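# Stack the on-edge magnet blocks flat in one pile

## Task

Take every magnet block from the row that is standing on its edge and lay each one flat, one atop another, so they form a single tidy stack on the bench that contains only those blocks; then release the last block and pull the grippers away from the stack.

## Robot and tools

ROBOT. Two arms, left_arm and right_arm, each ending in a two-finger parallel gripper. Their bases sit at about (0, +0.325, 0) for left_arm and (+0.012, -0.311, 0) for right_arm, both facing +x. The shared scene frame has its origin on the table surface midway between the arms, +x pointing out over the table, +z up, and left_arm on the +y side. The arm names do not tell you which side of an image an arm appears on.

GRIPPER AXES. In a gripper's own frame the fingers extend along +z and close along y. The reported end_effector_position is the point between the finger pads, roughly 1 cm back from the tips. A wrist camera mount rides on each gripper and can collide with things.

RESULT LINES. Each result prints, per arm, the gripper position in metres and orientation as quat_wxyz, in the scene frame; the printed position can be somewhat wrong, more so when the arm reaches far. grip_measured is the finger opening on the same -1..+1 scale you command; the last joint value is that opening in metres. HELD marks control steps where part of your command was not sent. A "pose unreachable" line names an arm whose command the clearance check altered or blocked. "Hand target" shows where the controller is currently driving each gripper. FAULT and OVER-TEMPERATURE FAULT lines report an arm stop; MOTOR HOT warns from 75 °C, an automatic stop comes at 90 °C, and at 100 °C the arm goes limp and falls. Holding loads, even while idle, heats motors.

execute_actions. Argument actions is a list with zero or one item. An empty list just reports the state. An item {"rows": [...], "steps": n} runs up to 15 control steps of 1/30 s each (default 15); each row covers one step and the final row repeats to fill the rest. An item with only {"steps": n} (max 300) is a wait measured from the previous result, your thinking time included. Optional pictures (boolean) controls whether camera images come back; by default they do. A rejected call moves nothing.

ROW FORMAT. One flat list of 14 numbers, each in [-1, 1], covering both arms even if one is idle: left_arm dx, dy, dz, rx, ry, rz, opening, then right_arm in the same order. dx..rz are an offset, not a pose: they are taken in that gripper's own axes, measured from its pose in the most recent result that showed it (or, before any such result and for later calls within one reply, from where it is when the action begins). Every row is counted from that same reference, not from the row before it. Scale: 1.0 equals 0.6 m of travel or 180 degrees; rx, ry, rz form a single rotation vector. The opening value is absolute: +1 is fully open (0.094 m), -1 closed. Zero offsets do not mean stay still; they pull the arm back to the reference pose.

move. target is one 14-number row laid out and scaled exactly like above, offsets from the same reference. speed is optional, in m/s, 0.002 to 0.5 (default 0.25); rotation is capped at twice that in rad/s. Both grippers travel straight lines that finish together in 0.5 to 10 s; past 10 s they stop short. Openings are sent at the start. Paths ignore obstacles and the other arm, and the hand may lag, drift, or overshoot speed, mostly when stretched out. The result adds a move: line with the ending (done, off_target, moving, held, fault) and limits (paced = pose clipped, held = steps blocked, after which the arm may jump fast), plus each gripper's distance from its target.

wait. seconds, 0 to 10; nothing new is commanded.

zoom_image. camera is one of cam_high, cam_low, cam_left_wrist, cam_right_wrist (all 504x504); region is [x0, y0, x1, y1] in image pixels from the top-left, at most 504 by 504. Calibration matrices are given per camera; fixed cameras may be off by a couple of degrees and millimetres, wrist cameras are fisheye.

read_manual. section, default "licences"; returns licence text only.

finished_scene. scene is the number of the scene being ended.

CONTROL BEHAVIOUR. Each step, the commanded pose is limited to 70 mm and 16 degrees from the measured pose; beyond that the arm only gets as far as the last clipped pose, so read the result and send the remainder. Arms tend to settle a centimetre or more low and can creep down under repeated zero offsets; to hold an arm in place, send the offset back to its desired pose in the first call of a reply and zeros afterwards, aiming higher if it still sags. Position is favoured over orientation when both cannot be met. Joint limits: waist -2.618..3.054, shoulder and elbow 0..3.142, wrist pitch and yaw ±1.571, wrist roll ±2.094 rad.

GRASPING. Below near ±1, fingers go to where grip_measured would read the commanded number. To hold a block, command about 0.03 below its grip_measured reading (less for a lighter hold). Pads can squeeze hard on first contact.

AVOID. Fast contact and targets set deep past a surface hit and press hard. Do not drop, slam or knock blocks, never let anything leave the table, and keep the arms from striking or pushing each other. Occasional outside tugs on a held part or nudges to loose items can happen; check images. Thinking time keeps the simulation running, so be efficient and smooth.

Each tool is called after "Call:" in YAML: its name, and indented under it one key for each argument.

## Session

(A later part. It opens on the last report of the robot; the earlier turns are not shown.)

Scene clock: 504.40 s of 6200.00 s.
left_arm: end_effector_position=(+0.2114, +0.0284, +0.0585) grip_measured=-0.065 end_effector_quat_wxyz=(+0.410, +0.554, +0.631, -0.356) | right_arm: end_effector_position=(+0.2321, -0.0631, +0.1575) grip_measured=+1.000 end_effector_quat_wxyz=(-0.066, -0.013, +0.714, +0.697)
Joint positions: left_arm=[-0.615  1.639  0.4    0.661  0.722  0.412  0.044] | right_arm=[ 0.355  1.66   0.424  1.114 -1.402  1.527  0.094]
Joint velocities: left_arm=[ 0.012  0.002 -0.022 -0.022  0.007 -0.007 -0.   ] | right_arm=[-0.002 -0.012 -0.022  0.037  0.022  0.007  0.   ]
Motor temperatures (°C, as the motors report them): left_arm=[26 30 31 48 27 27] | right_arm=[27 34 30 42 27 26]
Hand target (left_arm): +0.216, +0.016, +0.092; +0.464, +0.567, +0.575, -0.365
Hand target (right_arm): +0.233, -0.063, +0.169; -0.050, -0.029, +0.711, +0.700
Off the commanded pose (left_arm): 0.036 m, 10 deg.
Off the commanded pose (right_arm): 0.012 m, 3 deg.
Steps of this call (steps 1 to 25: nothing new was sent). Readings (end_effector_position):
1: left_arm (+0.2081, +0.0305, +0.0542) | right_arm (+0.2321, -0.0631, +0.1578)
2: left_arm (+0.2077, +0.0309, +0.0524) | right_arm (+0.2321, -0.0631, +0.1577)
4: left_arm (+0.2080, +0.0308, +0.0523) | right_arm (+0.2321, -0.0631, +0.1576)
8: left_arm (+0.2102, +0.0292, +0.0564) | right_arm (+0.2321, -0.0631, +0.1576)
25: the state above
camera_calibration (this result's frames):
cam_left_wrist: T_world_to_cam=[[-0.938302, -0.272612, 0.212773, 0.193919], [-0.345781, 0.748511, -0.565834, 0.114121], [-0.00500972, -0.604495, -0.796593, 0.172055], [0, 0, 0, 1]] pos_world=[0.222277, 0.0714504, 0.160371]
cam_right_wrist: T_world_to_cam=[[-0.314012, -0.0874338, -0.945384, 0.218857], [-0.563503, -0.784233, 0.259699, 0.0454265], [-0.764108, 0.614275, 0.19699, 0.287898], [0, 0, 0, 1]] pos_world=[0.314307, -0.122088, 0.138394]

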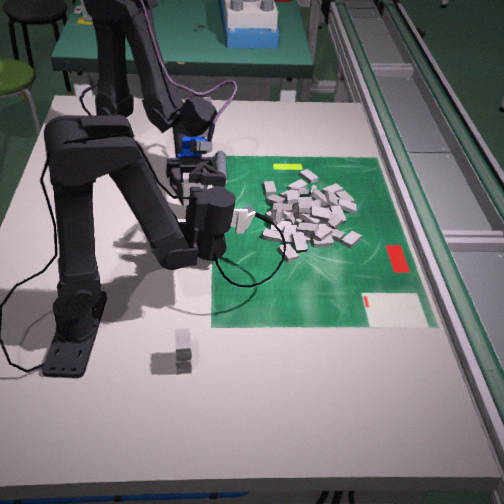

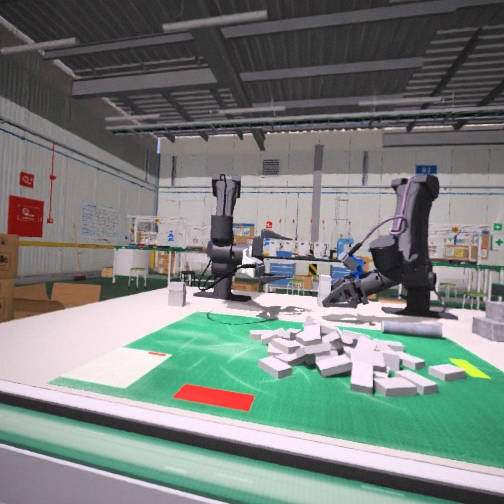

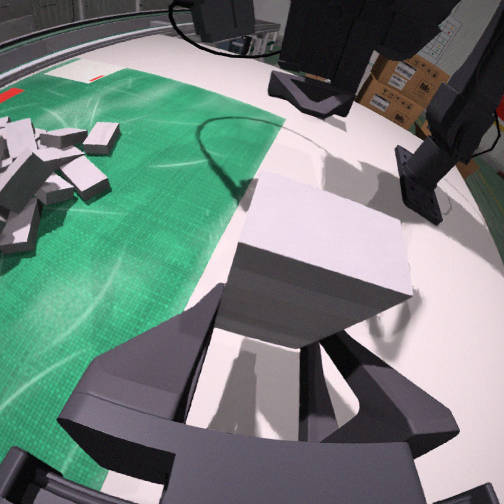

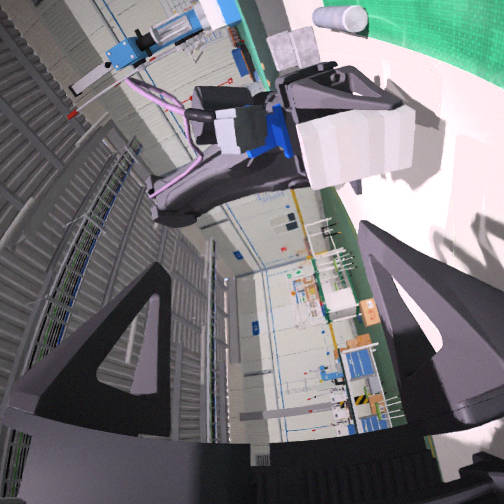

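Call:
execute_actions:
  actions:
    - {"rows": [[-0.058,0.005,-0.002,0,-0.038,0.034,-0.11,0,0.02,0,-0.004,0,-0.012,1],[-0.056,0.005,-0.001,0,-0.038,0.034,-0.11,0,0.02,0,-0.004,0,-0.012,1],[-0.053,0.005,0.0005,0,-0.037,0.034,-0.11,0,0.02,0,-0.004,0,-0.012,1],[-0.050,0.005,0.002,0,-0.037,0.034,-0.11,0,0.02,0,-0.004,0,-0.012,1],[-0.047,0.005,0.003,0,-0.037,0.034,-0.11,0,0.02,0,-0.004,0,-0.012,1],[-0.044,0.005,0.0045,0,-0.036,0.034,-0.11,0,0.02,0,-0.004,0,-0.012,1],[-0.041,0.005,0.006,0,-0.036,0.034,-0.11,0,0.02,0,-0.004,0,-0.012,1],[-0.038,0.005,0.007,0,-0.036,0.034,-0.11,0,0.02,0,-0.004,0,-0.012,1],[-0.035,0.005,0.0085,0,-0.036,0.034,-0.11,0,0.02,0,-0.004,0,-0.012,1],[-0.032,0.005,0.010,0,-0.036,0.034,-0.11,0,0.02,0,-0.004,0,-0.012,1],[-0.029,0.005,0.011,0,-0.036,0.034,-0.11,0,0.02,0,-0.004,0,-0.012,1],[-0.026,0.005,0.0125,0,-0.036,0.034,-0.11,0,0.02,0,-0.004,0,-0.012,1],[-0.024,0.005,0.0135,0,-0.036,0.034,-0.11,0,0.02,0,-0.004,0,-0.012,1],[-0.022,0.005,0.014,0,-0.036,0.034,-0.11,0,0.02,0,-0.004,0,-0.012,1],[-0.021,0.005,0.0145,0,-0.036,0.034,-0.11,0,0.02,0,-0.004,0,-0.012,1]], "steps": 15}
  pictures: false

Call:
execute_actions:
  actions:
    - {"steps": 25}

Call:
zoom_image:
  camera: "cam_low"
  region: [290, 260, 370, 340]

Scene clock: 521.20 s of 6200.00 s.
left_arm: end_effector_position=(+0.2094, +0.0303, +0.0360) grip_measured=-0.065 end_effector_quat_wxyz=(+0.401, +0.555, +0.637, -0.355) | right_arm: end_effector_position=(+0.2321, -0.0631, +0.1577) grip_measured=+1.000 end_effector_quat_wxyz=(-0.075, -0.004, +0.714, +0.696)
Joint positions: left_arm=[-0.615  1.739  0.381  0.754  0.719  0.419  0.044] | right_arm=[ 0.355  1.66   0.424  1.116 -1.402  1.554  0.094]
Joint velocities: left_arm=[ 0.012  0.237 -0.066  0.183 -0.095 -0.007  0.   ] | right_arm=[ 0.002 -0.007  0.002 -0.066 -0.007 -0.022  0.   ]
Motor temperatures (°C, as the motors report them): left_arm=[26 30 31 50 28 27] | right_arm=[27 34 30 41 27 26]
Hand target (left_arm): +0.214, +0.017, +0.067; +0.459, +0.569, +0.579, -0.362
Hand target (right_arm): +0.233, -0.063, +0.169; -0.053, -0.026, +0.710, +0.702
Off the commanded pose (left_arm): 0.034 m, 10 deg.
Off the commanded pose (right_arm): 0.012 m, 4 deg.
Steps of this call (steps 1 to 90: nothing new was sent; then 13.30 s passed at rest; steps 91 to 105: all 15 steps of this action). Readings (end_effector_position):
91: left_arm (+0.2114, +0.0283, +0.0587) | right_arm (+0.2321, -0.0631, +0.1575)
92: left_arm (+0.2116, +0.0282, +0.0589) | right_arm (+0.2321, -0.0631, +0.1575)
94: left_arm (+0.2121, +0.0278, +0.0594) | right_arm (+0.2321, -0.0631, +0.1575)
98: left_arm (+0.2133, +0.0270, +0.0550) | right_arm (+0.2321, -0.0631, +0.1577)
105: the state above

Scene clock: 522.03 s of 6200.00 s.
left_arm: end_effector_position=(+0.2108, +0.0296, +0.0367) grip_measured=-0.065 end_effector_quat_wxyz=(+0.409, +0.556, +0.632, -0.353) | right_arm: end_effector_position=(+0.2321, -0.0631, +0.1577) grip_measured=+1.000 end_effector_quat_wxyz=(-0.075, -0.004, +0.714, +0.696)
Joint positions: left_arm=[-0.615  1.75   0.376  0.789  0.717  0.421  0.044] | right_arm=[ 0.355  1.66   0.424  1.116 -1.402  1.555  0.094]
Joint velocities: left_arm=[ 0.012  0.012 -0.012  0.022 -0.051  0.066 -0.   ] | right_arm=[ 0.007 -0.002  0.002 -0.051 -0.007 -0.051  0.   ]
Motor temperatures (°C, as the motors report them): left_arm=[26 30 30 50 28 27] | right_arm=[27 34 30 41 27 26]
Hand target (left_arm): +0.214, +0.017, +0.067; +0.459, +0.569, +0.579, -0.362
Hand target (right_arm): +0.233, -0.063, +0.169; -0.053, -0.026, +0.710, +0.702
Off the commanded pose (left_arm): 0.033 m, 9 deg.
Off the commanded pose (right_arm): 0.012 m, 4 deg.
Steps of this call (steps 1 to 25: nothing new was sent). Readings (end_effector_position):
1: left_arm (+0.2090, +0.0307, +0.0343) | right_arm (+0.2321, -0.0631, +0.1577)
2: left_arm (+0.2086, +0.0311, +0.0329) | right_arm (+0.2321, -0.0631, +0.1577)
4: left_arm (+0.2086, +0.0312, +0.0327) | right_arm (+0.2321, -0.0631, +0.1577)
8: left_arm (+0.2100, +0.0301, +0.0353) | right_arm (+0.2321, -0.0631, +0.1577)
25: the state above
camera_calibration (this result's frames):
cam_left_wrist: T_world_to_cam=[[-0.938973, -0.274592, 0.207193, 0.198769], [-0.343986, 0.752784, -0.561239, 0.100003], [-0.00185952, -0.59826, -0.8013, 0.154753], [0, 0, 0, 1]] pos_world=[0.221326, 0.0718824, 0.138945]
cam_right_wrist: T_world_to_cam=[[-0.337332, -0.0894553, -0.937126, 0.223102], [-0.557328, -0.783292, 0.275389, 0.0415336], [-0.758678, 0.615184, 0.214374, 0.283919], [0, 0, 0, 1]] pos_world=[0.313811, -0.122172, 0.136772]

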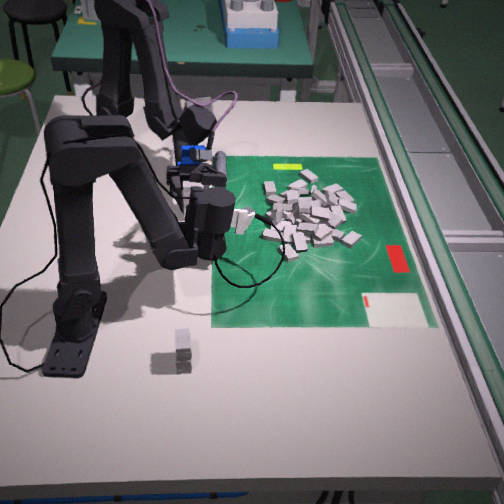

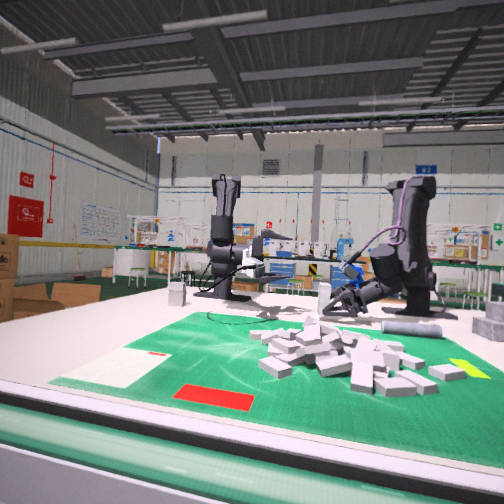

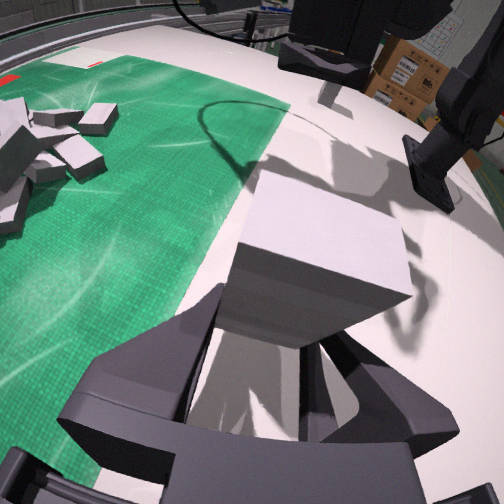

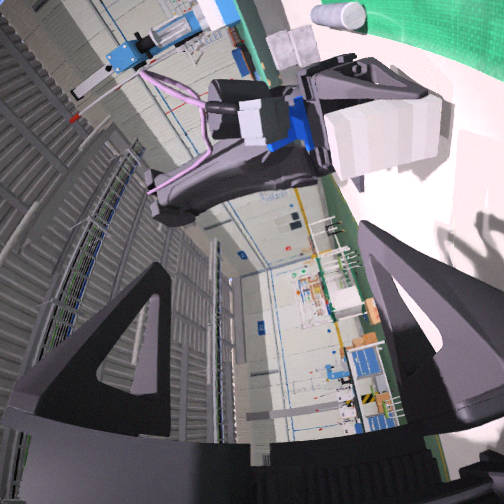

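Region (290, 260, 370, 340) of cam_low's 504x504 image, scaled by 6.300, with more detail than that image has.

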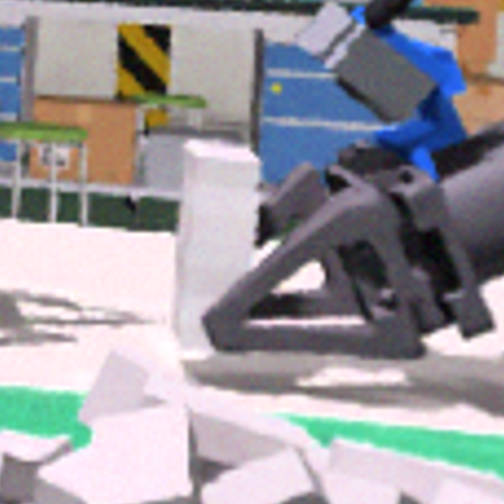

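Call:
execute_actions:
  actions:
    - {"rows": [[-0.0535,0.003,0.0005,0,-0.035,0.032,-0.11,0,0.02,0,-0.004,0,-0.018,1],[-0.052,0.003,0.0012,0,-0.035,0.032,-0.11,0,0.02,0,-0.004,0,-0.018,1],[-0.0505,0.003,0.002,0,-0.035,0.032,-0.11,0,0.02,0,-0.004,0,-0.018,1],[-0.049,0.003,0.0026,0,-0.035,0.032,-0.11,0,0.02,0,-0.004,0,-0.018,1],[-0.0475,0.003,0.0033,0,-0.035,0.032,-0.11,0,0.02,0,-0.004,0,-0.018,1],[-0.046,0.003,0.004,0,-0.035,0.032,-0.11,0,0.02,0,-0.004,0,-0.018,1],[-0.0445,0.003,0.0046,0,-0.035,0.032,-0.11,0,0.02,0,-0.004,0,-0.018,1],[-0.043,0.003,0.0053,0,-0.035,0.032,-0.11,0,0.02,0,-0.004,0,-0.018,1],[-0.0415,0.003,0.006,0,-0.035,0.032,-0.11,0,0.02,0,-0.004,0,-0.018,1],[-0.040,0.003,0.0066,0,-0.035,0.032,-0.11,0,0.02,0,-0.004,0,-0.018,1],[-0.0385,0.003,0.0072,0,-0.035,0.032,-0.11,0,0.02,0,-0.004,0,-0.018,1],[-0.037,0.003,0.0079,0,-0.035,0.032,-0.11,0,0.02,0,-0.004,0,-0.018,1],[-0.036,0.003,0.0083,0,-0.035,0.032,-0.11,0,0.02,0,-0.004,0,-0.018,1],[-0.035,0.003,0.0088,0,-0.035,0.032,-0.11,0,0.02,0,-0.004,0,-0.018,1],[-0.034,0.003,0.0092,0,-0.035,0.032,-0.11,0,0.02,0,-0.004,0,-0.018,1]], "steps": 15}
  pictures: false

Call:
execute_actions:
  actions:
    - {"steps": 20}

Call:
zoom_image:
  camera: "cam_low"
  region: [290, 260, 370, 340]

Scene clock: 533.80 s of 6200.00 s.
left_arm: end_effector_position=(+0.2125, +0.0293, +0.0262) grip_measured=-0.065 end_effector_quat_wxyz=(+0.408, +0.555, +0.634, -0.351) | right_arm: end_effector_position=(+0.2322, -0.0631, +0.1580) grip_measured=+1.000 end_effector_quat_wxyz=(-0.077, -0.001, +0.714, +0.696)
Joint positions: left_arm=[-0.615  1.81   0.376  0.844  0.712  0.421  0.044] | right_arm=[ 0.355  1.66   0.424  1.119 -1.402  1.563  0.094]
Joint velocities: left_arm=[-0.007  0.125  0.012  0.168  0.037  0.007 -0.   ] | right_arm=[-0.012 -0.022 -0.002  0.066 -0.007  0.007  0.   ]
Motor temperatures (°C, as the motors report them): left_arm=[26 31 30 51 28 27] | right_arm=[27 34 30 41 27 26]
Hand target (left_arm): +0.213, +0.018, +0.053; +0.457, +0.569, +0.582, -0.360
Hand target (right_arm): +0.233, -0.063, +0.169; -0.055, -0.023, +0.710, +0.702
Off the commanded pose (left_arm): 0.030 m, 9 deg.
Off the commanded pose (right_arm): 0.012 m, 4 deg.
Steps of this call (steps 1 to 90: nothing new was sent; then 8.27 s passed at rest; steps 91 to 105: all 15 steps of this action). Readings (end_effector_position):
91: left_arm (+0.2110, +0.0296, +0.0367) | right_arm (+0.2321, -0.0631, +0.1578)
92: left_arm (+0.2111, +0.0296, +0.0368) | right_arm (+0.2321, -0.0631, +0.1578)
94: left_arm (+0.2117, +0.0294, +0.0371) | right_arm (+0.2321, -0.0631, +0.1579)
98: left_arm (+0.2123, +0.0291, +0.0344) | right_arm (+0.2322, -0.0631, +0.1579)
105: the state above

Scene clock: 534.47 s of 6200.00 s.
left_arm: end_effector_position=(+0.2120, +0.0299, +0.0257) grip_measured=-0.065 end_effector_quat_wxyz=(+0.411, +0.555, +0.633, -0.350) | right_arm: end_effector_position=(+0.2322, -0.0631, +0.1580) grip_measured=+1.000 end_effector_quat_wxyz=(-0.077, -0.001, +0.714, +0.696)
Joint positions: left_arm=[-0.615  1.816  0.368  0.864  0.71   0.421  0.044] | right_arm=[ 0.355  1.66   0.424  1.119 -1.402  1.563  0.094]
Joint velocities: left_arm=[-0.027 -0.002 -0.012 -0.037  0.081  0.007  0.001] | right_arm=[-0.017 -0.002 -0.007 -0.066 -0.022 -0.051  0.   ]
Motor temperatures (°C, as the motors report them): left_arm=[26 31 30 51 28 27] | right_arm=[27 34 30 41 27 26]
Hand target (left_arm): +0.213, +0.018, +0.053; +0.457, +0.569, +0.582, -0.360
Hand target (right_arm): +0.233, -0.063, +0.169; -0.055, -0.023, +0.710, +0.702
Off the commanded pose (left_arm): 0.031 m, 9 deg.
Off the commanded pose (right_arm): 0.012 m, 4 deg.
Steps of this call (steps 1 to 20: nothing new was sent). Readings (end_effector_position):
1: left_arm (+0.2126, +0.0293, +0.0257) | right_arm (+0.2322, -0.0631, +0.1580)
2: left_arm (+0.2126, +0.0294, +0.0252) | right_arm (+0.2322, -0.0631, +0.1580)
4: left_arm (+0.2121, +0.0299, +0.0250) | right_arm (+0.2322, -0.0631, +0.1580)
8: left_arm (+0.2116, +0.0302, +0.0248) | right_arm (+0.2322, -0.0631, +0.1580)
20: the state above
camera_calibration (this result's frames):
cam_left_wrist: T_world_to_cam=[[-0.938028, -0.280748, 0.203183, 0.202376], [-0.346527, 0.752015, -0.560707, 0.0945221], [0.00462068, -0.596368, -0.802698, 0.144704], [0, 0, 0, 1]] pos_world=[0.22192, 0.0720311, 0.128033]
cam_right_wrist: T_world_to_cam=[[-0.343106, -0.0896246, -0.935011, 0.224359], [-0.55576, -0.783126, 0.279004, 0.0405599], [-0.757238, 0.61537, 0.218885, 0.282845], [0, 0, 0, 1]] pos_world=[0.313701, -0.122183, 0.136551]

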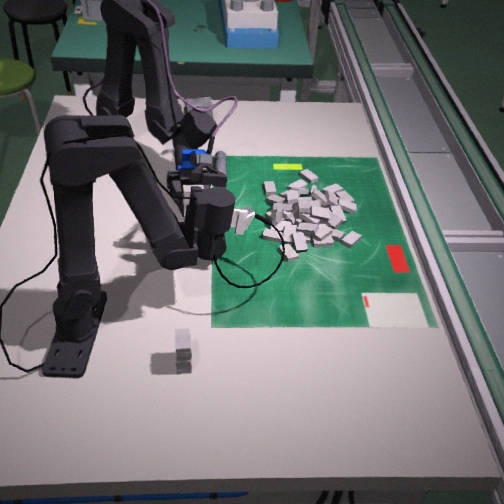

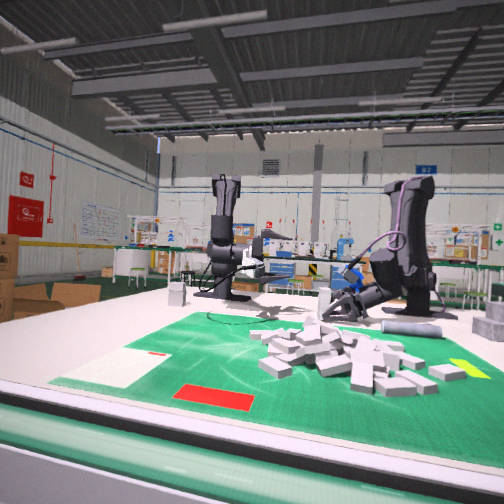

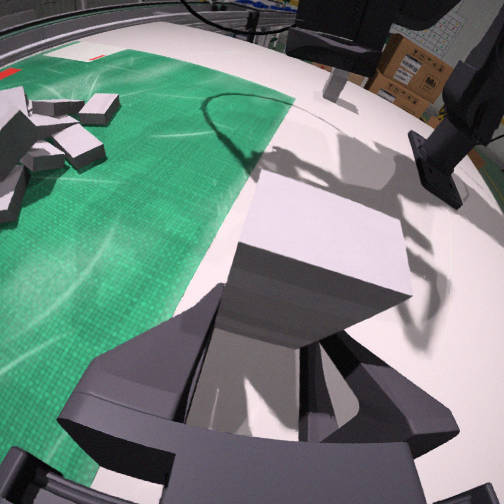

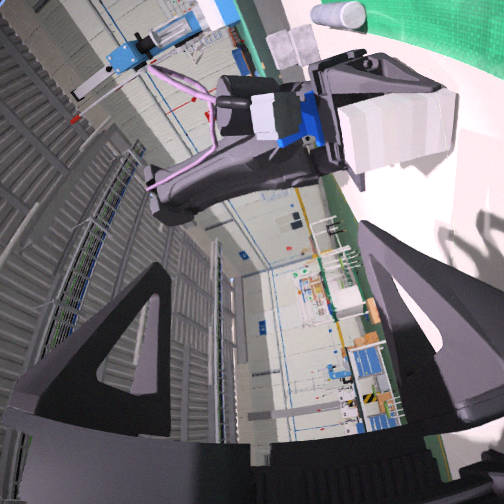

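Region (290, 260, 370, 340) of cam_low's 504x504 image, scaled by 6.300, with more detail than that image has.

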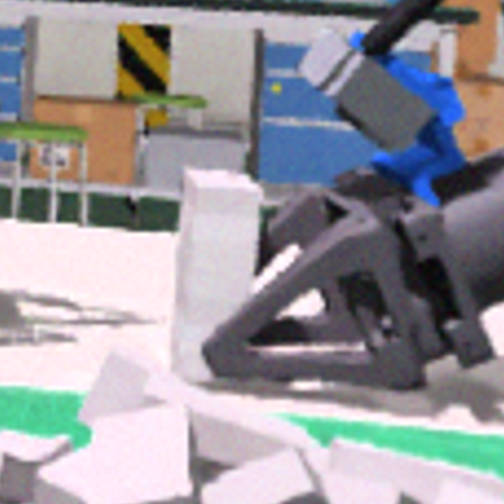

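Call:
execute_actions:
  actions:
    - {"rows": [[-0.049,0,0.0004,0,-0.033,0.030,-0.11,0,0.02,0,-0.004,0,-0.022,1],[-0.048,0,0.0008,0,-0.033,0.030,-0.11,0,0.02,0,-0.004,0,-0.022,1],[-0.047,0,0.0012,0,-0.033,0.030,-0.11,0,0.02,0,-0.004,0,-0.022,1],[-0.046,0,0.0016,0,-0.033,0.030,-0.11,0,0.02,0,-0.004,0,-0.022,1],[-0.045,0,0.002,0,-0.033,0.030,-0.11,0,0.02,0,-0.004,0,-0.022,1],[-0.044,0,0.0024,0,-0.033,0.030,-0.11,0,0.02,0,-0.004,0,-0.022,1],[-0.043,0,0.0028,0,-0.033,0.030,-0.11,0,0.02,0,-0.004,0,-0.022,1],[-0.042,0,0.0033,0,-0.033,0.030,-0.11,0,0.02,0,-0.004,0,-0.022,1],[-0.041,0,0.0037,0,-0.033,0.030,-0.11,0,0.02,0,-0.004,0,-0.022,1],[-0.040,0,0.0042,0,-0.033,0.030,-0.11,0,0.02,0,-0.004,0,-0.022,1],[-0.039,0,0.0046,0,-0.033,0.030,-0.11,0,0.02,0,-0.004,0,-0.022,1],[-0.038,0,0.005,0,-0.033,0.030,-0.11,0,0.02,0,-0.004,0,-0.022,1],[-0.037,0,0.0055,0,-0.033,0.030,-0.11,0,0.02,0,-0.004,0,-0.022,1],[-0.036,0,0.006,0,-0.033,0.030,-0.11,0,0.02,0,-0.004,0,-0.022,1]], "steps": 15}
  pictures: false

Call:
execute_actions:
  actions:
    - {"steps": 20}
  pictures: false

Scene clock: 543.20 s of 6200.00 s.
left_arm: end_effector_position=(+0.2121, +0.0290, +0.0207) grip_measured=-0.065 end_effector_quat_wxyz=(+0.415, +0.556, +0.631, -0.347) | right_arm: end_effector_position=(+0.2322, -0.0631, +0.1582) grip_measured=+1.000 end_effector_quat_wxyz=(-0.076, -0.002, +0.714, +0.696)
Joint positions: left_arm=[-0.62   1.852  0.363  0.916  0.701  0.422  0.044] | right_arm=[ 0.355  1.66   0.424  1.121 -1.402  1.563  0.094]
Joint velocities: left_arm=[ 0.012  0.076 -0.051  0.154 -0.037 -0.051 -0.001] | right_arm=[-0.012 -0.017  0.022 -0.007 -0.095 -0.037  0.   ]
Motor temperatures (°C, as the motors report them): left_arm=[26 31 30 51 28 27] | right_arm=[27 34 30 41 27 26]
Hand target (left_arm): +0.213, +0.019, +0.044; +0.457, +0.567, +0.585, -0.357
Hand target (right_arm): +0.233, -0.063, +0.170; -0.053, -0.026, +0.710, +0.702
Off the commanded pose (left_arm): 0.026 m, 8 deg.
Off the commanded pose (right_arm): 0.012 m, 4 deg.
Steps of this call (steps 1 to 90: nothing new was sent; then 5.23 s passed at rest; steps 91 to 105: all 15 steps of this action). Readings (end_effector_position):
91: left_arm (+0.2121, +0.0298, +0.0257) | right_arm (+0.2322, -0.0631, +0.1580)
92: left_arm (+0.2122, +0.0296, +0.0257) | right_arm (+0.2322, -0.0631, +0.1580)
94: left_arm (+0.2121, +0.0290, +0.0260) | right_arm (+0.2322, -0.0631, +0.1581)
98: left_arm (+0.2123, +0.0286, +0.0246) | right_arm (+0.2322, -0.0631, +0.1581)
105: the state above

Scene clock: 543.87 s of 6200.00 s.
left_arm: end_effector_position=(+0.2124, +0.0288, +0.0208) grip_measured=-0.065 end_effector_quat_wxyz=(+0.418, +0.556, +0.629, -0.347) | right_arm: end_effector_position=(+0.2322, -0.0631, +0.1582) grip_measured=+1.000 end_effector_quat_wxyz=(-0.076, -0.002, +0.714, +0.696)
Joint positions: left_arm=[-0.62   1.858  0.361  0.929  0.701  0.422  0.044] | right_arm=[ 0.355  1.66   0.424  1.121 -1.402  1.563  0.094]
Joint velocities: left_arm=[ 0.012 -0.002 -0.002  0.022 -0.051  0.007 -0.001] | right_arm=[ 0.007  0.002 -0.012  0.081 -0.081 -0.066  0.   ]
Motor temperatures (°C, as the motors report them): left_arm=[26 31 30 51 28 27] | right_arm=[27 34 30 41 27 26]
Hand target (left_arm): +0.213, +0.019, +0.044; +0.457, +0.567, +0.585, -0.357
Hand target (right_arm): +0.233, -0.063, +0.170; -0.053, -0.026, +0.710, +0.702
Off the commanded pose (left_arm): 0.026 m, 7 deg.
Off the commanded pose (right_arm): 0.012 m, 4 deg.
Steps of this call (steps 1 to 20: nothing new was sent). Readings (end_effector_position):
1: left_arm (+0.2122, +0.0289, +0.0207) | right_arm (+0.2322, -0.0631, +0.1582)
2: left_arm (+0.2123, +0.0289, +0.0208) | right_arm (+0.2322, -0.0631, +0.1582)
4: left_arm (+0.2124, +0.0288, +0.0208) | right_arm (+0.2322, -0.0631, +0.1582)
8: left_arm (+0.2125, +0.0287, +0.0209) | right_arm (+0.2322, -0.0631, +0.1582)
20: the state above

Call:
execute_actions:
  actions:
    - {"rows": [[-0.040,-0.001,0,0,-0.026,0.025,-0.11,0,0.02,0,-0.004,0,-0.022,1],[-0.0375,-0.001,0,0,-0.024,0.023,-0.11,0,0.02,0,-0.004,0,-0.022,1],[-0.035,-0.001,0,0,-0.022,0.021,-0.11,0,0.02,0,-0.004,0,-0.022,1],[-0.0325,-0.001,0,0,-0.020,0.019,-0.11,0,0.02,0,-0.004,0,-0.022,1],[-0.030,-0.001,0,0,-0.018,0.0175,-0.11,0,0.02,0,-0.004,0,-0.022,1],[-0.0275,-0.001,0,0,-0.0165,0.016,-0.11,0,0.02,0,-0.004,0,-0.022,1],[-0.025,-0.001,0,0,-0.015,0.014,-0.11,0,0.02,0,-0.004,0,-0.022,1],[-0.0225,0,0,0,-0.013,0.012,-0.11,0,0.02,0,-0.004,0,-0.022,1],[-0.020,0,0,0,-0.011,0.010,-0.11,0,0.02,0,-0.004,0,-0.022,1],[-0.0175,0,0,0,-0.009,0.008,-0.11,0,0.02,0,-0.004,0,-0.022,1],[-0.015,0,0,0,-0.0075,0.0065,-0.11,0,0.02,0,-0.004,0,-0.022,1],[-0.0125,0,0,0,-0.006,0.005,-0.11,0,0.02,0,-0.004,0,-0.022,1],[-0.010,0,0,0,-0.004,0.003,-0.11,0,0.02,0,-0.004,0,-0.022,1],[-0.008,0,0,0,-0.003,0.002,-0.11,0,0.02,0,-0.004,0,-0.022,1]], "steps": 15}
  pictures: false

Call:
execute_actions:
  actions:
    - {"steps": 15}

Call:
zoom_image:
  camera: "cam_low"
  region: [290, 260, 370, 340]

Scene clock: 553.97 s of 6200.00 s.
left_arm: end_effector_position=(+0.2122, +0.0287, +0.0198) grip_measured=-0.065 end_effector_quat_wxyz=(+0.416, +0.557, +0.631, -0.345) | right_arm: end_effector_position=(+0.2322, -0.0631, +0.1584) grip_measured=+1.000 end_effector_quat_wxyz=(-0.076, -0.003, +0.714, +0.696)
Joint positions: left_arm=[-0.623  1.858  0.361  0.926  0.695  0.422  0.044] | right_arm=[ 0.355  1.66   0.424  1.123 -1.402  1.563  0.094]
Joint velocities: left_arm=[-0.017 -0.002 -0.007  0.037  0.11  -0.037 -0.001] | right_arm=[ 0.002 -0.017 -0.017 -0.066  0.007 -0.051  0.   ]
Motor temperatures (°C, as the motors report them): left_arm=[26 31 29 51 28 27] | right_arm=[27 34 30 41 27 26]
Hand target (left_arm): +0.213, +0.027, +0.025; +0.422, +0.557, +0.625, -0.348
Hand target (right_arm): +0.233, -0.063, +0.170; -0.052, -0.026, +0.710, +0.702
Off the commanded pose (left_arm): 0.006 m, 1 deg.
Off the commanded pose (right_arm): 0.012 m, 4 deg.
Steps of this call (steps 1 to 90: nothing new was sent; then 6.60 s passed at rest; steps 91 to 105: all 15 steps of this action). Readings (end_effector_position):
91: left_arm (+0.2125, +0.0288, +0.0207) | right_arm (+0.2322, -0.0631, +0.1582)
92: left_arm (+0.2125, +0.0287, +0.0206) | right_arm (+0.2322, -0.0631, +0.1582)
94: left_arm (+0.2125, +0.0285, +0.0204) | right_arm (+0.2322, -0.0631, +0.1583)
98: left_arm (+0.2124, +0.0285, +0.0203) | right_arm (+0.2322, -0.0631, +0.1584)
105: the state above

Scene clock: 554.47 s of 6200.00 s.
left_arm: end_effector_position=(+0.2122, +0.0287, +0.0198) grip_measured=-0.065 end_effector_quat_wxyz=(+0.416, +0.557, +0.631, -0.345) | right_arm: end_effector_position=(+0.2322, -0.0631, +0.1584) grip_measured=+1.000 end_effector_quat_wxyz=(-0.076, -0.003, +0.714, +0.696)
Joint positions: left_arm=[-0.623  1.858  0.361  0.926  0.695  0.422  0.044] | right_arm=[ 0.355  1.66   0.424  1.123 -1.402  1.563  0.094]
Joint velocities: left_arm=[-0.017 -0.017 -0.012  0.007  0.007 -0.051 -0.001] | right_arm=[-0.002  0.002 -0.002 -0.007  0.007 -0.051  0.   ]
Motor temperatures (°C, as the motors report them): left_arm=[26 31 29 51 28 27] | right_arm=[27 34 30 41 27 26]
Hand target (left_arm): +0.213, +0.027, +0.025; +0.422, +0.557, +0.625, -0.348
Hand target (right_arm): +0.233, -0.063, +0.170; -0.052, -0.026, +0.710, +0.702
Off the commanded pose (left_arm): 0.006 m, 1 deg.
Off the commanded pose (right_arm): 0.012 m, 4 deg.
Steps of this call (steps 1 to 15: nothing new was sent). Readings (end_effector_position):
1: left_arm (+0.2122, +0.0287, +0.0198) | right_arm (+0.2322, -0.0631, +0.1584)
2: left_arm (+0.2122, +0.0287, +0.0198) | right_arm (+0.2322, -0.0631, +0.1584)
4: left_arm (+0.2122, +0.0287, +0.0198) | right_arm (+0.2322, -0.0631, +0.1584)
8: left_arm (+0.2122, +0.0287, +0.0198) | right_arm (+0.2322, -0.0631, +0.1584)
15: the state above
camera_calibration (this result's frames):
cam_left_wrist: T_world_to_cam=[[-0.939906, -0.284505, 0.188767, 0.204236], [-0.340877, 0.750419, -0.566281, 0.091143], [0.0194558, -0.596598, -0.802305, 0.136122], [0, 0, 0, 1]] pos_world=[0.220383, 0.0709206, 0.122271]
cam_right_wrist: T_world_to_cam=[[-0.339332, -0.0885376, -0.936491, 0.224194], [-0.556879, -0.783449, 0.275851, 0.0412192], [-0.758116, 0.615117, 0.216545, 0.283339], [0, 0, 0, 1]] pos_world=[0.313835, -0.122144, 0.13723]

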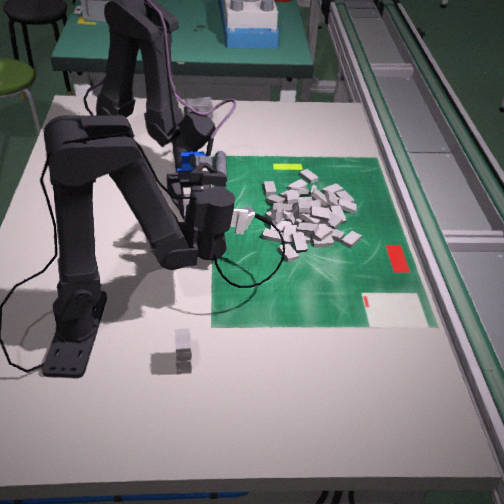

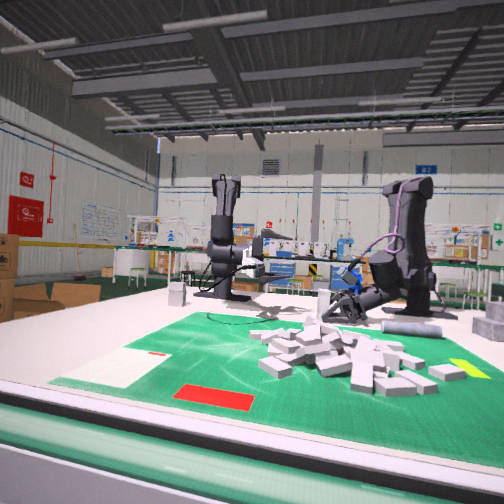

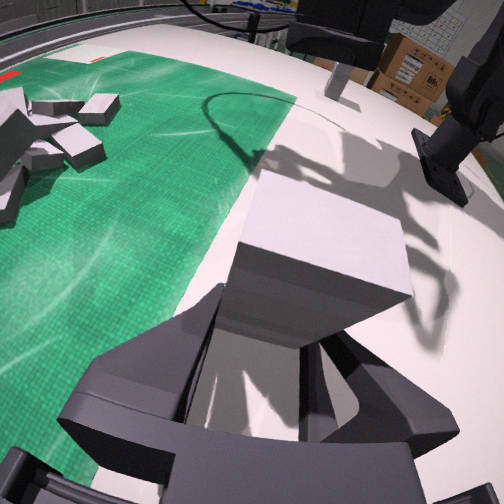

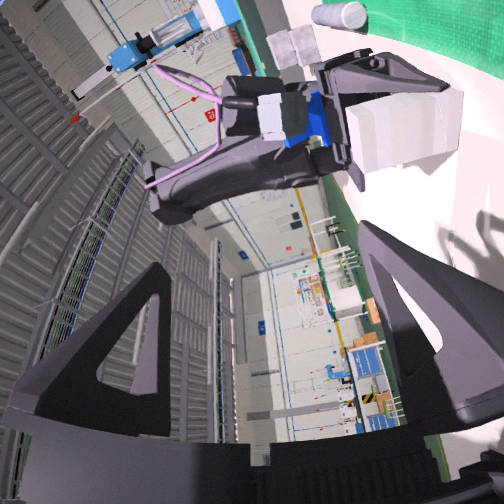

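Region (290, 260, 370, 340) of cam_low's 504x504 image, scaled by 6.300, with more detail than that image has.

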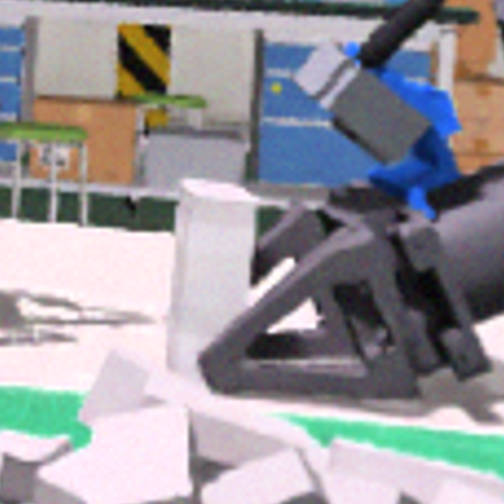

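Seated on the bench. Release gently.

Call:
execute_actions:
  actions:
    - {"rows": [[-0.009,0,0,0,-0.004,0.003,-0.09,0,0.02,0,-0.004,0,-0.022,1],[-0.009,0,0,0,-0.004,0.003,-0.08,0,0.02,0,-0.004,0,-0.022,1],[-0.009,0,0,0,-0.004,0.003,-0.07,0,0.02,0,-0.004,0,-0.022,1],[-0.009,0,0,0,-0.004,0.003,-0.065,0,0.02,0,-0.004,0,-0.022,1],[-0.009,0,0,0,-0.004,0.003,-0.06,0,0.02,0,-0.004,0,-0.022,1],[-0.009,0,0,0,-0.004,0.003,-0.05,0,0.02,0,-0.004,0,-0.022,1],[-0.009,0,0,0,-0.004,0.003,-0.03,0,0.02,0,-0.004,0,-0.022,1],[-0.009,0,0,0,-0.004,0.003,0.0,0,0.02,0,-0.004,0,-0.022,1],[-0.009,0,0,0,-0.004,0.003,0.05,0,0.02,0,-0.004,0,-0.022,1],[-0.009,0,0,0,-0.004,0.003,0.12,0,0.02,0,-0.004,0,-0.022,1],[-0.009,0,0,0,-0.004,0.003,0.2,0,0.02,0,-0.004,0,-0.022,1],[-0.009,0,0,0,-0.004,0.003,0.28,0,0.02,0,-0.004,0,-0.022,1],[-0.009,0,0,0,-0.004,0.003,0.36,0,0.02,0,-0.004,0,-0.022,1],[-0.009,0,0,0,-0.004,0.003,0.44,0,0.02,0,-0.004,0,-0.022,1],[-0.009,0,0,0,-0.004,0.003,0.5,0,0.02,0,-0.004,0,-0.022,1]], "steps": 15}
  pictures: false

Call:
move:
  target: [-0.01,0,-0.2,0,0,0,0.5,0,0.05,-0.08,0,-0.1,0,1]
  speed: 0.12

Scene clock: 563.63 s of 6200.00 s.
left_arm: end_effector_position=(+0.2124, +0.0286, +0.0201) grip_measured=+0.470 end_effector_quat_wxyz=(+0.417, +0.557, +0.630, -0.345) | right_arm: end_effector_position=(+0.2322, -0.0631, +0.1586) grip_measured=+1.000 end_effector_quat_wxyz=(-0.075, -0.003, +0.714, +0.696)
Joint positions: left_arm=[-0.623  1.858  0.361  0.927  0.695  0.422  0.069] | right_arm=[ 0.355  1.66   0.424  1.125 -1.402  1.563  0.094]
Joint velocities: left_arm=[ 0.007 -0.007  0.002  0.007 -0.007  0.051  0.056] | right_arm=[-0.012  0.012 -0.002 -0.037 -0.022 -0.022  0.   ]
Motor temperatures (°C, as the motors report them): left_arm=[26 31 29 49 27 27] | right_arm=[27 34 30 41 27 26]
Hand target (left_arm): +0.212, +0.026, +0.025; +0.422, +0.557, +0.626, -0.346
Hand target (right_arm): +0.233, -0.063, +0.170; -0.052, -0.027, +0.710, +0.702
Off the commanded pose (left_arm): 0.005 m, 1 deg.
Off the commanded pose (right_arm): 0.012 m, 4 deg.
Steps of this call (steps 1 to 90: nothing new was sent; then 5.67 s passed at rest; steps 91 to 105: all 15 steps of this action). Readings (end_effector_position):
91: left_arm (+0.2122, +0.0287, +0.0198) | right_arm (+0.2322, -0.0631, +0.1584)
92: left_arm (+0.2122, +0.0287, +0.0198) | right_arm (+0.2322, -0.0631, +0.1584)
94: left_arm (+0.2122, +0.0287, +0.0198) | right_arm (+0.2322, -0.0631, +0.1585)
98: left_arm (+0.2122, +0.0287, +0.0198) | right_arm (+0.2322, -0.0631, +0.1585)
105: the state above

Scene clock: 565.97 s of 6200.00 s.
left_arm: end_effector_position=(+0.1943, +0.1345, +0.0636) grip_measured=+0.499 end_effector_quat_wxyz=(+0.406, +0.558, +0.640, -0.337) | right_arm: end_effector_position=(+0.2400, -0.1059, +0.1839) grip_measured=+1.000 end_effector_quat_wxyz=(+0.019, +0.112, +0.719, +0.686)
Joint positions: left_arm=[-0.188  1.294  0.3    0.041  0.996  0.891  0.07 ] | right_arm=[ 0.219  1.245  0.31   0.752 -1.239  1.524  0.094]
Joint velocities: left_arm=[ 0.007 -0.007  0.002 -0.066 -0.051 -0.007 -0.001] | right_arm=[-0.002 -0.007  0.002  0.081  0.022 -0.066  0.   ]
Motor temperatures (°C, as the motors report them): left_arm=[26 30 29 48 27 27] | right_arm=[27 34 30 41 27 26]
Hand target (left_arm): +0.197, +0.134, +0.072; +0.414, +0.560, +0.632, -0.341
Hand target (right_arm): +0.241, -0.109, +0.190; +0.038, +0.105, +0.718, +0.687
Off the commanded pose (left_arm): 0.012 m, 2 deg.
Off the commanded pose (right_arm): 0.007 m, 2 deg.
move: off_target (left_arm)
camera_calibration (this result's frames):
cam_left_wrist: T_world_to_cam=[[-0.935397, -0.296961, 0.191955, 0.209765], [-0.353331, 0.763851, -0.540082, 0.0294181], [0.0137581, -0.573015, -0.81943, 0.233787], [0, 0, 0, 1]] pos_world=[0.203392, 0.173784, 0.167195]
cam_right_wrist: T_world_to_cam=[[-0.377669, -0.0192458, -0.925741, 0.261448], [-0.751738, -0.577348, 0.318685, 0.0657409], [-0.540608, 0.816271, 0.203579, 0.281574], [0, 0, 0, 1]] pos_world=[0.300382, -0.186854, 0.16376]

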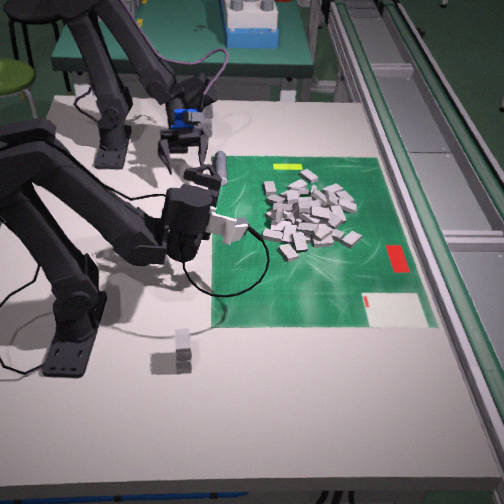

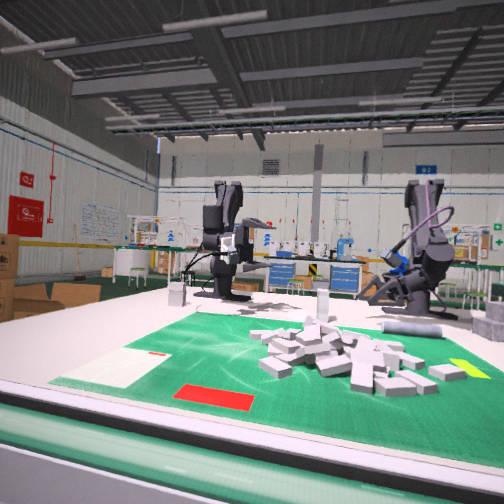

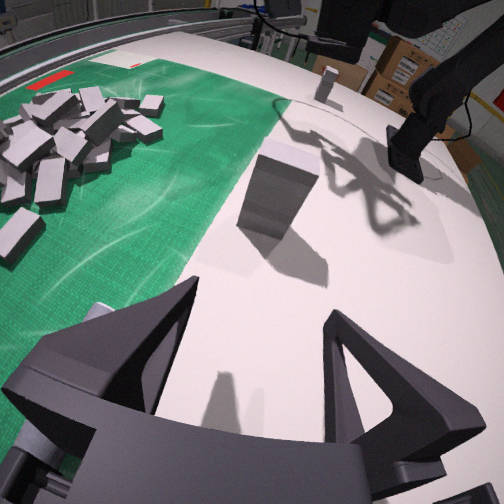

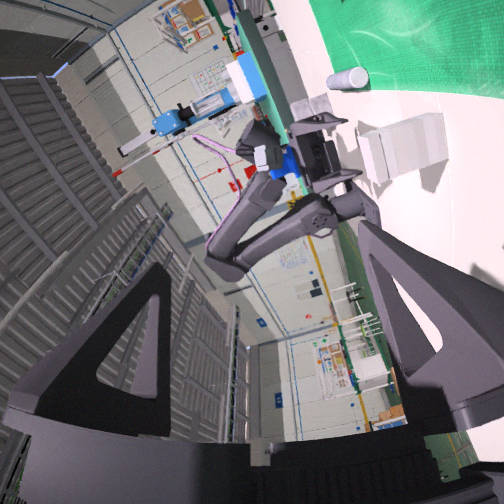

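Call:
move:
  target: [-0.17,0.03,-0.12,-0.1,0,0,0.5,0,0.08,-0.12,0,-0.12,0,1]
  speed: 0.2

Call:
zoom_image:
  camera: "cam_low"
  region: [295, 275, 355, 335]

Scene clock: 570.67 s of 6200.00 s.
left_arm: end_effector_position=(+0.2128, +0.1579, +0.1799) grip_measured=+0.499 end_effector_quat_wxyz=(+0.484, +0.487, +0.688, -0.233) | right_arm: end_effector_position=(+0.2330, -0.1714, +0.2190) grip_measured=+1.000 end_effector_quat_wxyz=(+0.125, +0.254, +0.706, +0.649)
Joint positions: left_arm=[-0.188  0.757  0.502 -0.368  0.762  0.629  0.07 ] | right_arm=[-0.031  0.669  0.348  0.026 -1.123  1.459  0.094]
Joint velocities: left_arm=[ 0.002 -0.022 -0.012 -0.022  0.066 -0.037 -0.001] | right_arm=[-0.017 -0.012 -0.002  0.051  0.051  0.037  0.   ]
Motor temperatures (°C, as the motors report them): left_arm=[26 30 30 47 27 27] | right_arm=[27 34 31 41 27 26]
Hand target (left_arm): +0.211, +0.157, +0.187; +0.488, +0.487, +0.687, -0.232
Hand target (right_arm): +0.235, -0.174, +0.236; +0.153, +0.238, +0.704, +0.651
Off the commanded pose (left_arm): 0.010 m, 1 deg.
Off the commanded pose (right_arm): 0.017 m, 4 deg.
move: off_target (right_arm)
camera_calibration (this result's frames):
cam_left_wrist: T_world_to_cam=[[-0.831484, -0.551676, 0.065477, 0.252559], [-0.481423, 0.656701, -0.580496, 0.132319], [0.277247, -0.514195, -0.811626, 0.275419], [0, 0, 0, 1]] pos_world=[0.197341, 0.194055, 0.283811]
cam_right_wrist: T_world_to_cam=[[-0.414411, 0.0748385, -0.907007, 0.310604], [-0.885595, -0.262827, 0.382942, 0.0824725], [-0.209727, 0.961936, 0.175195, 0.278162], [0, 0, 0, 1]] pos_world=[0.260093, -0.269144, 0.201406]

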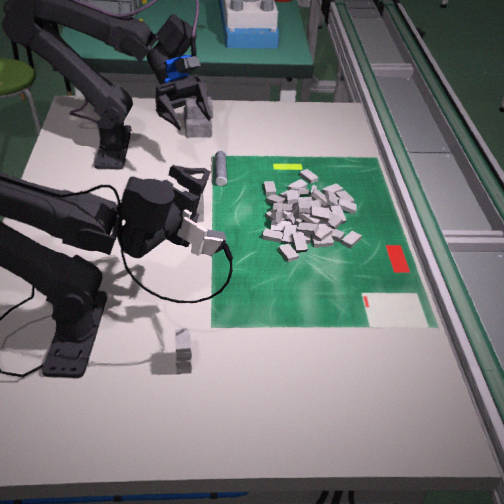

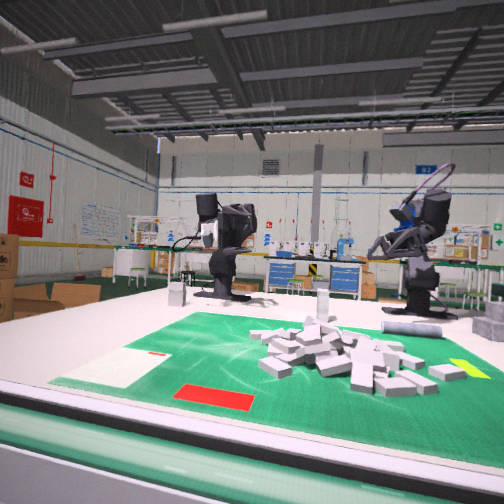

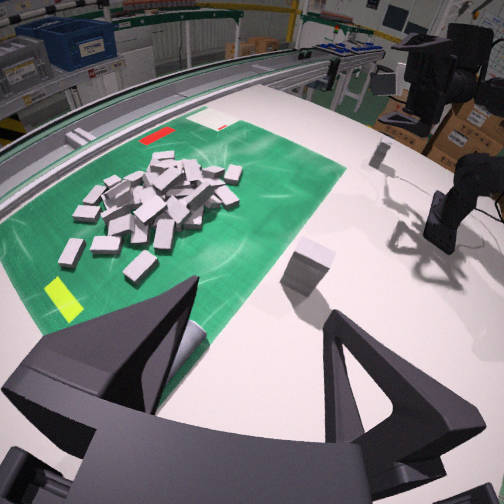

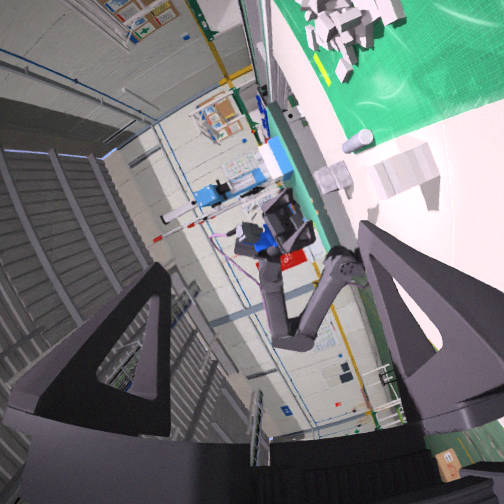

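Region (295, 275, 355, 335) of cam_low's 504x504 image, scaled by 8.400, with more detail than that image has.

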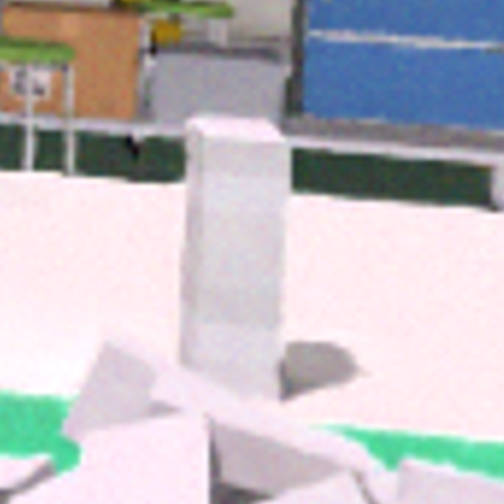

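The stack is neat, upright and clear of both arms.

Call:
finished_scene:
  scene: 2

The scene is finished: the task was done.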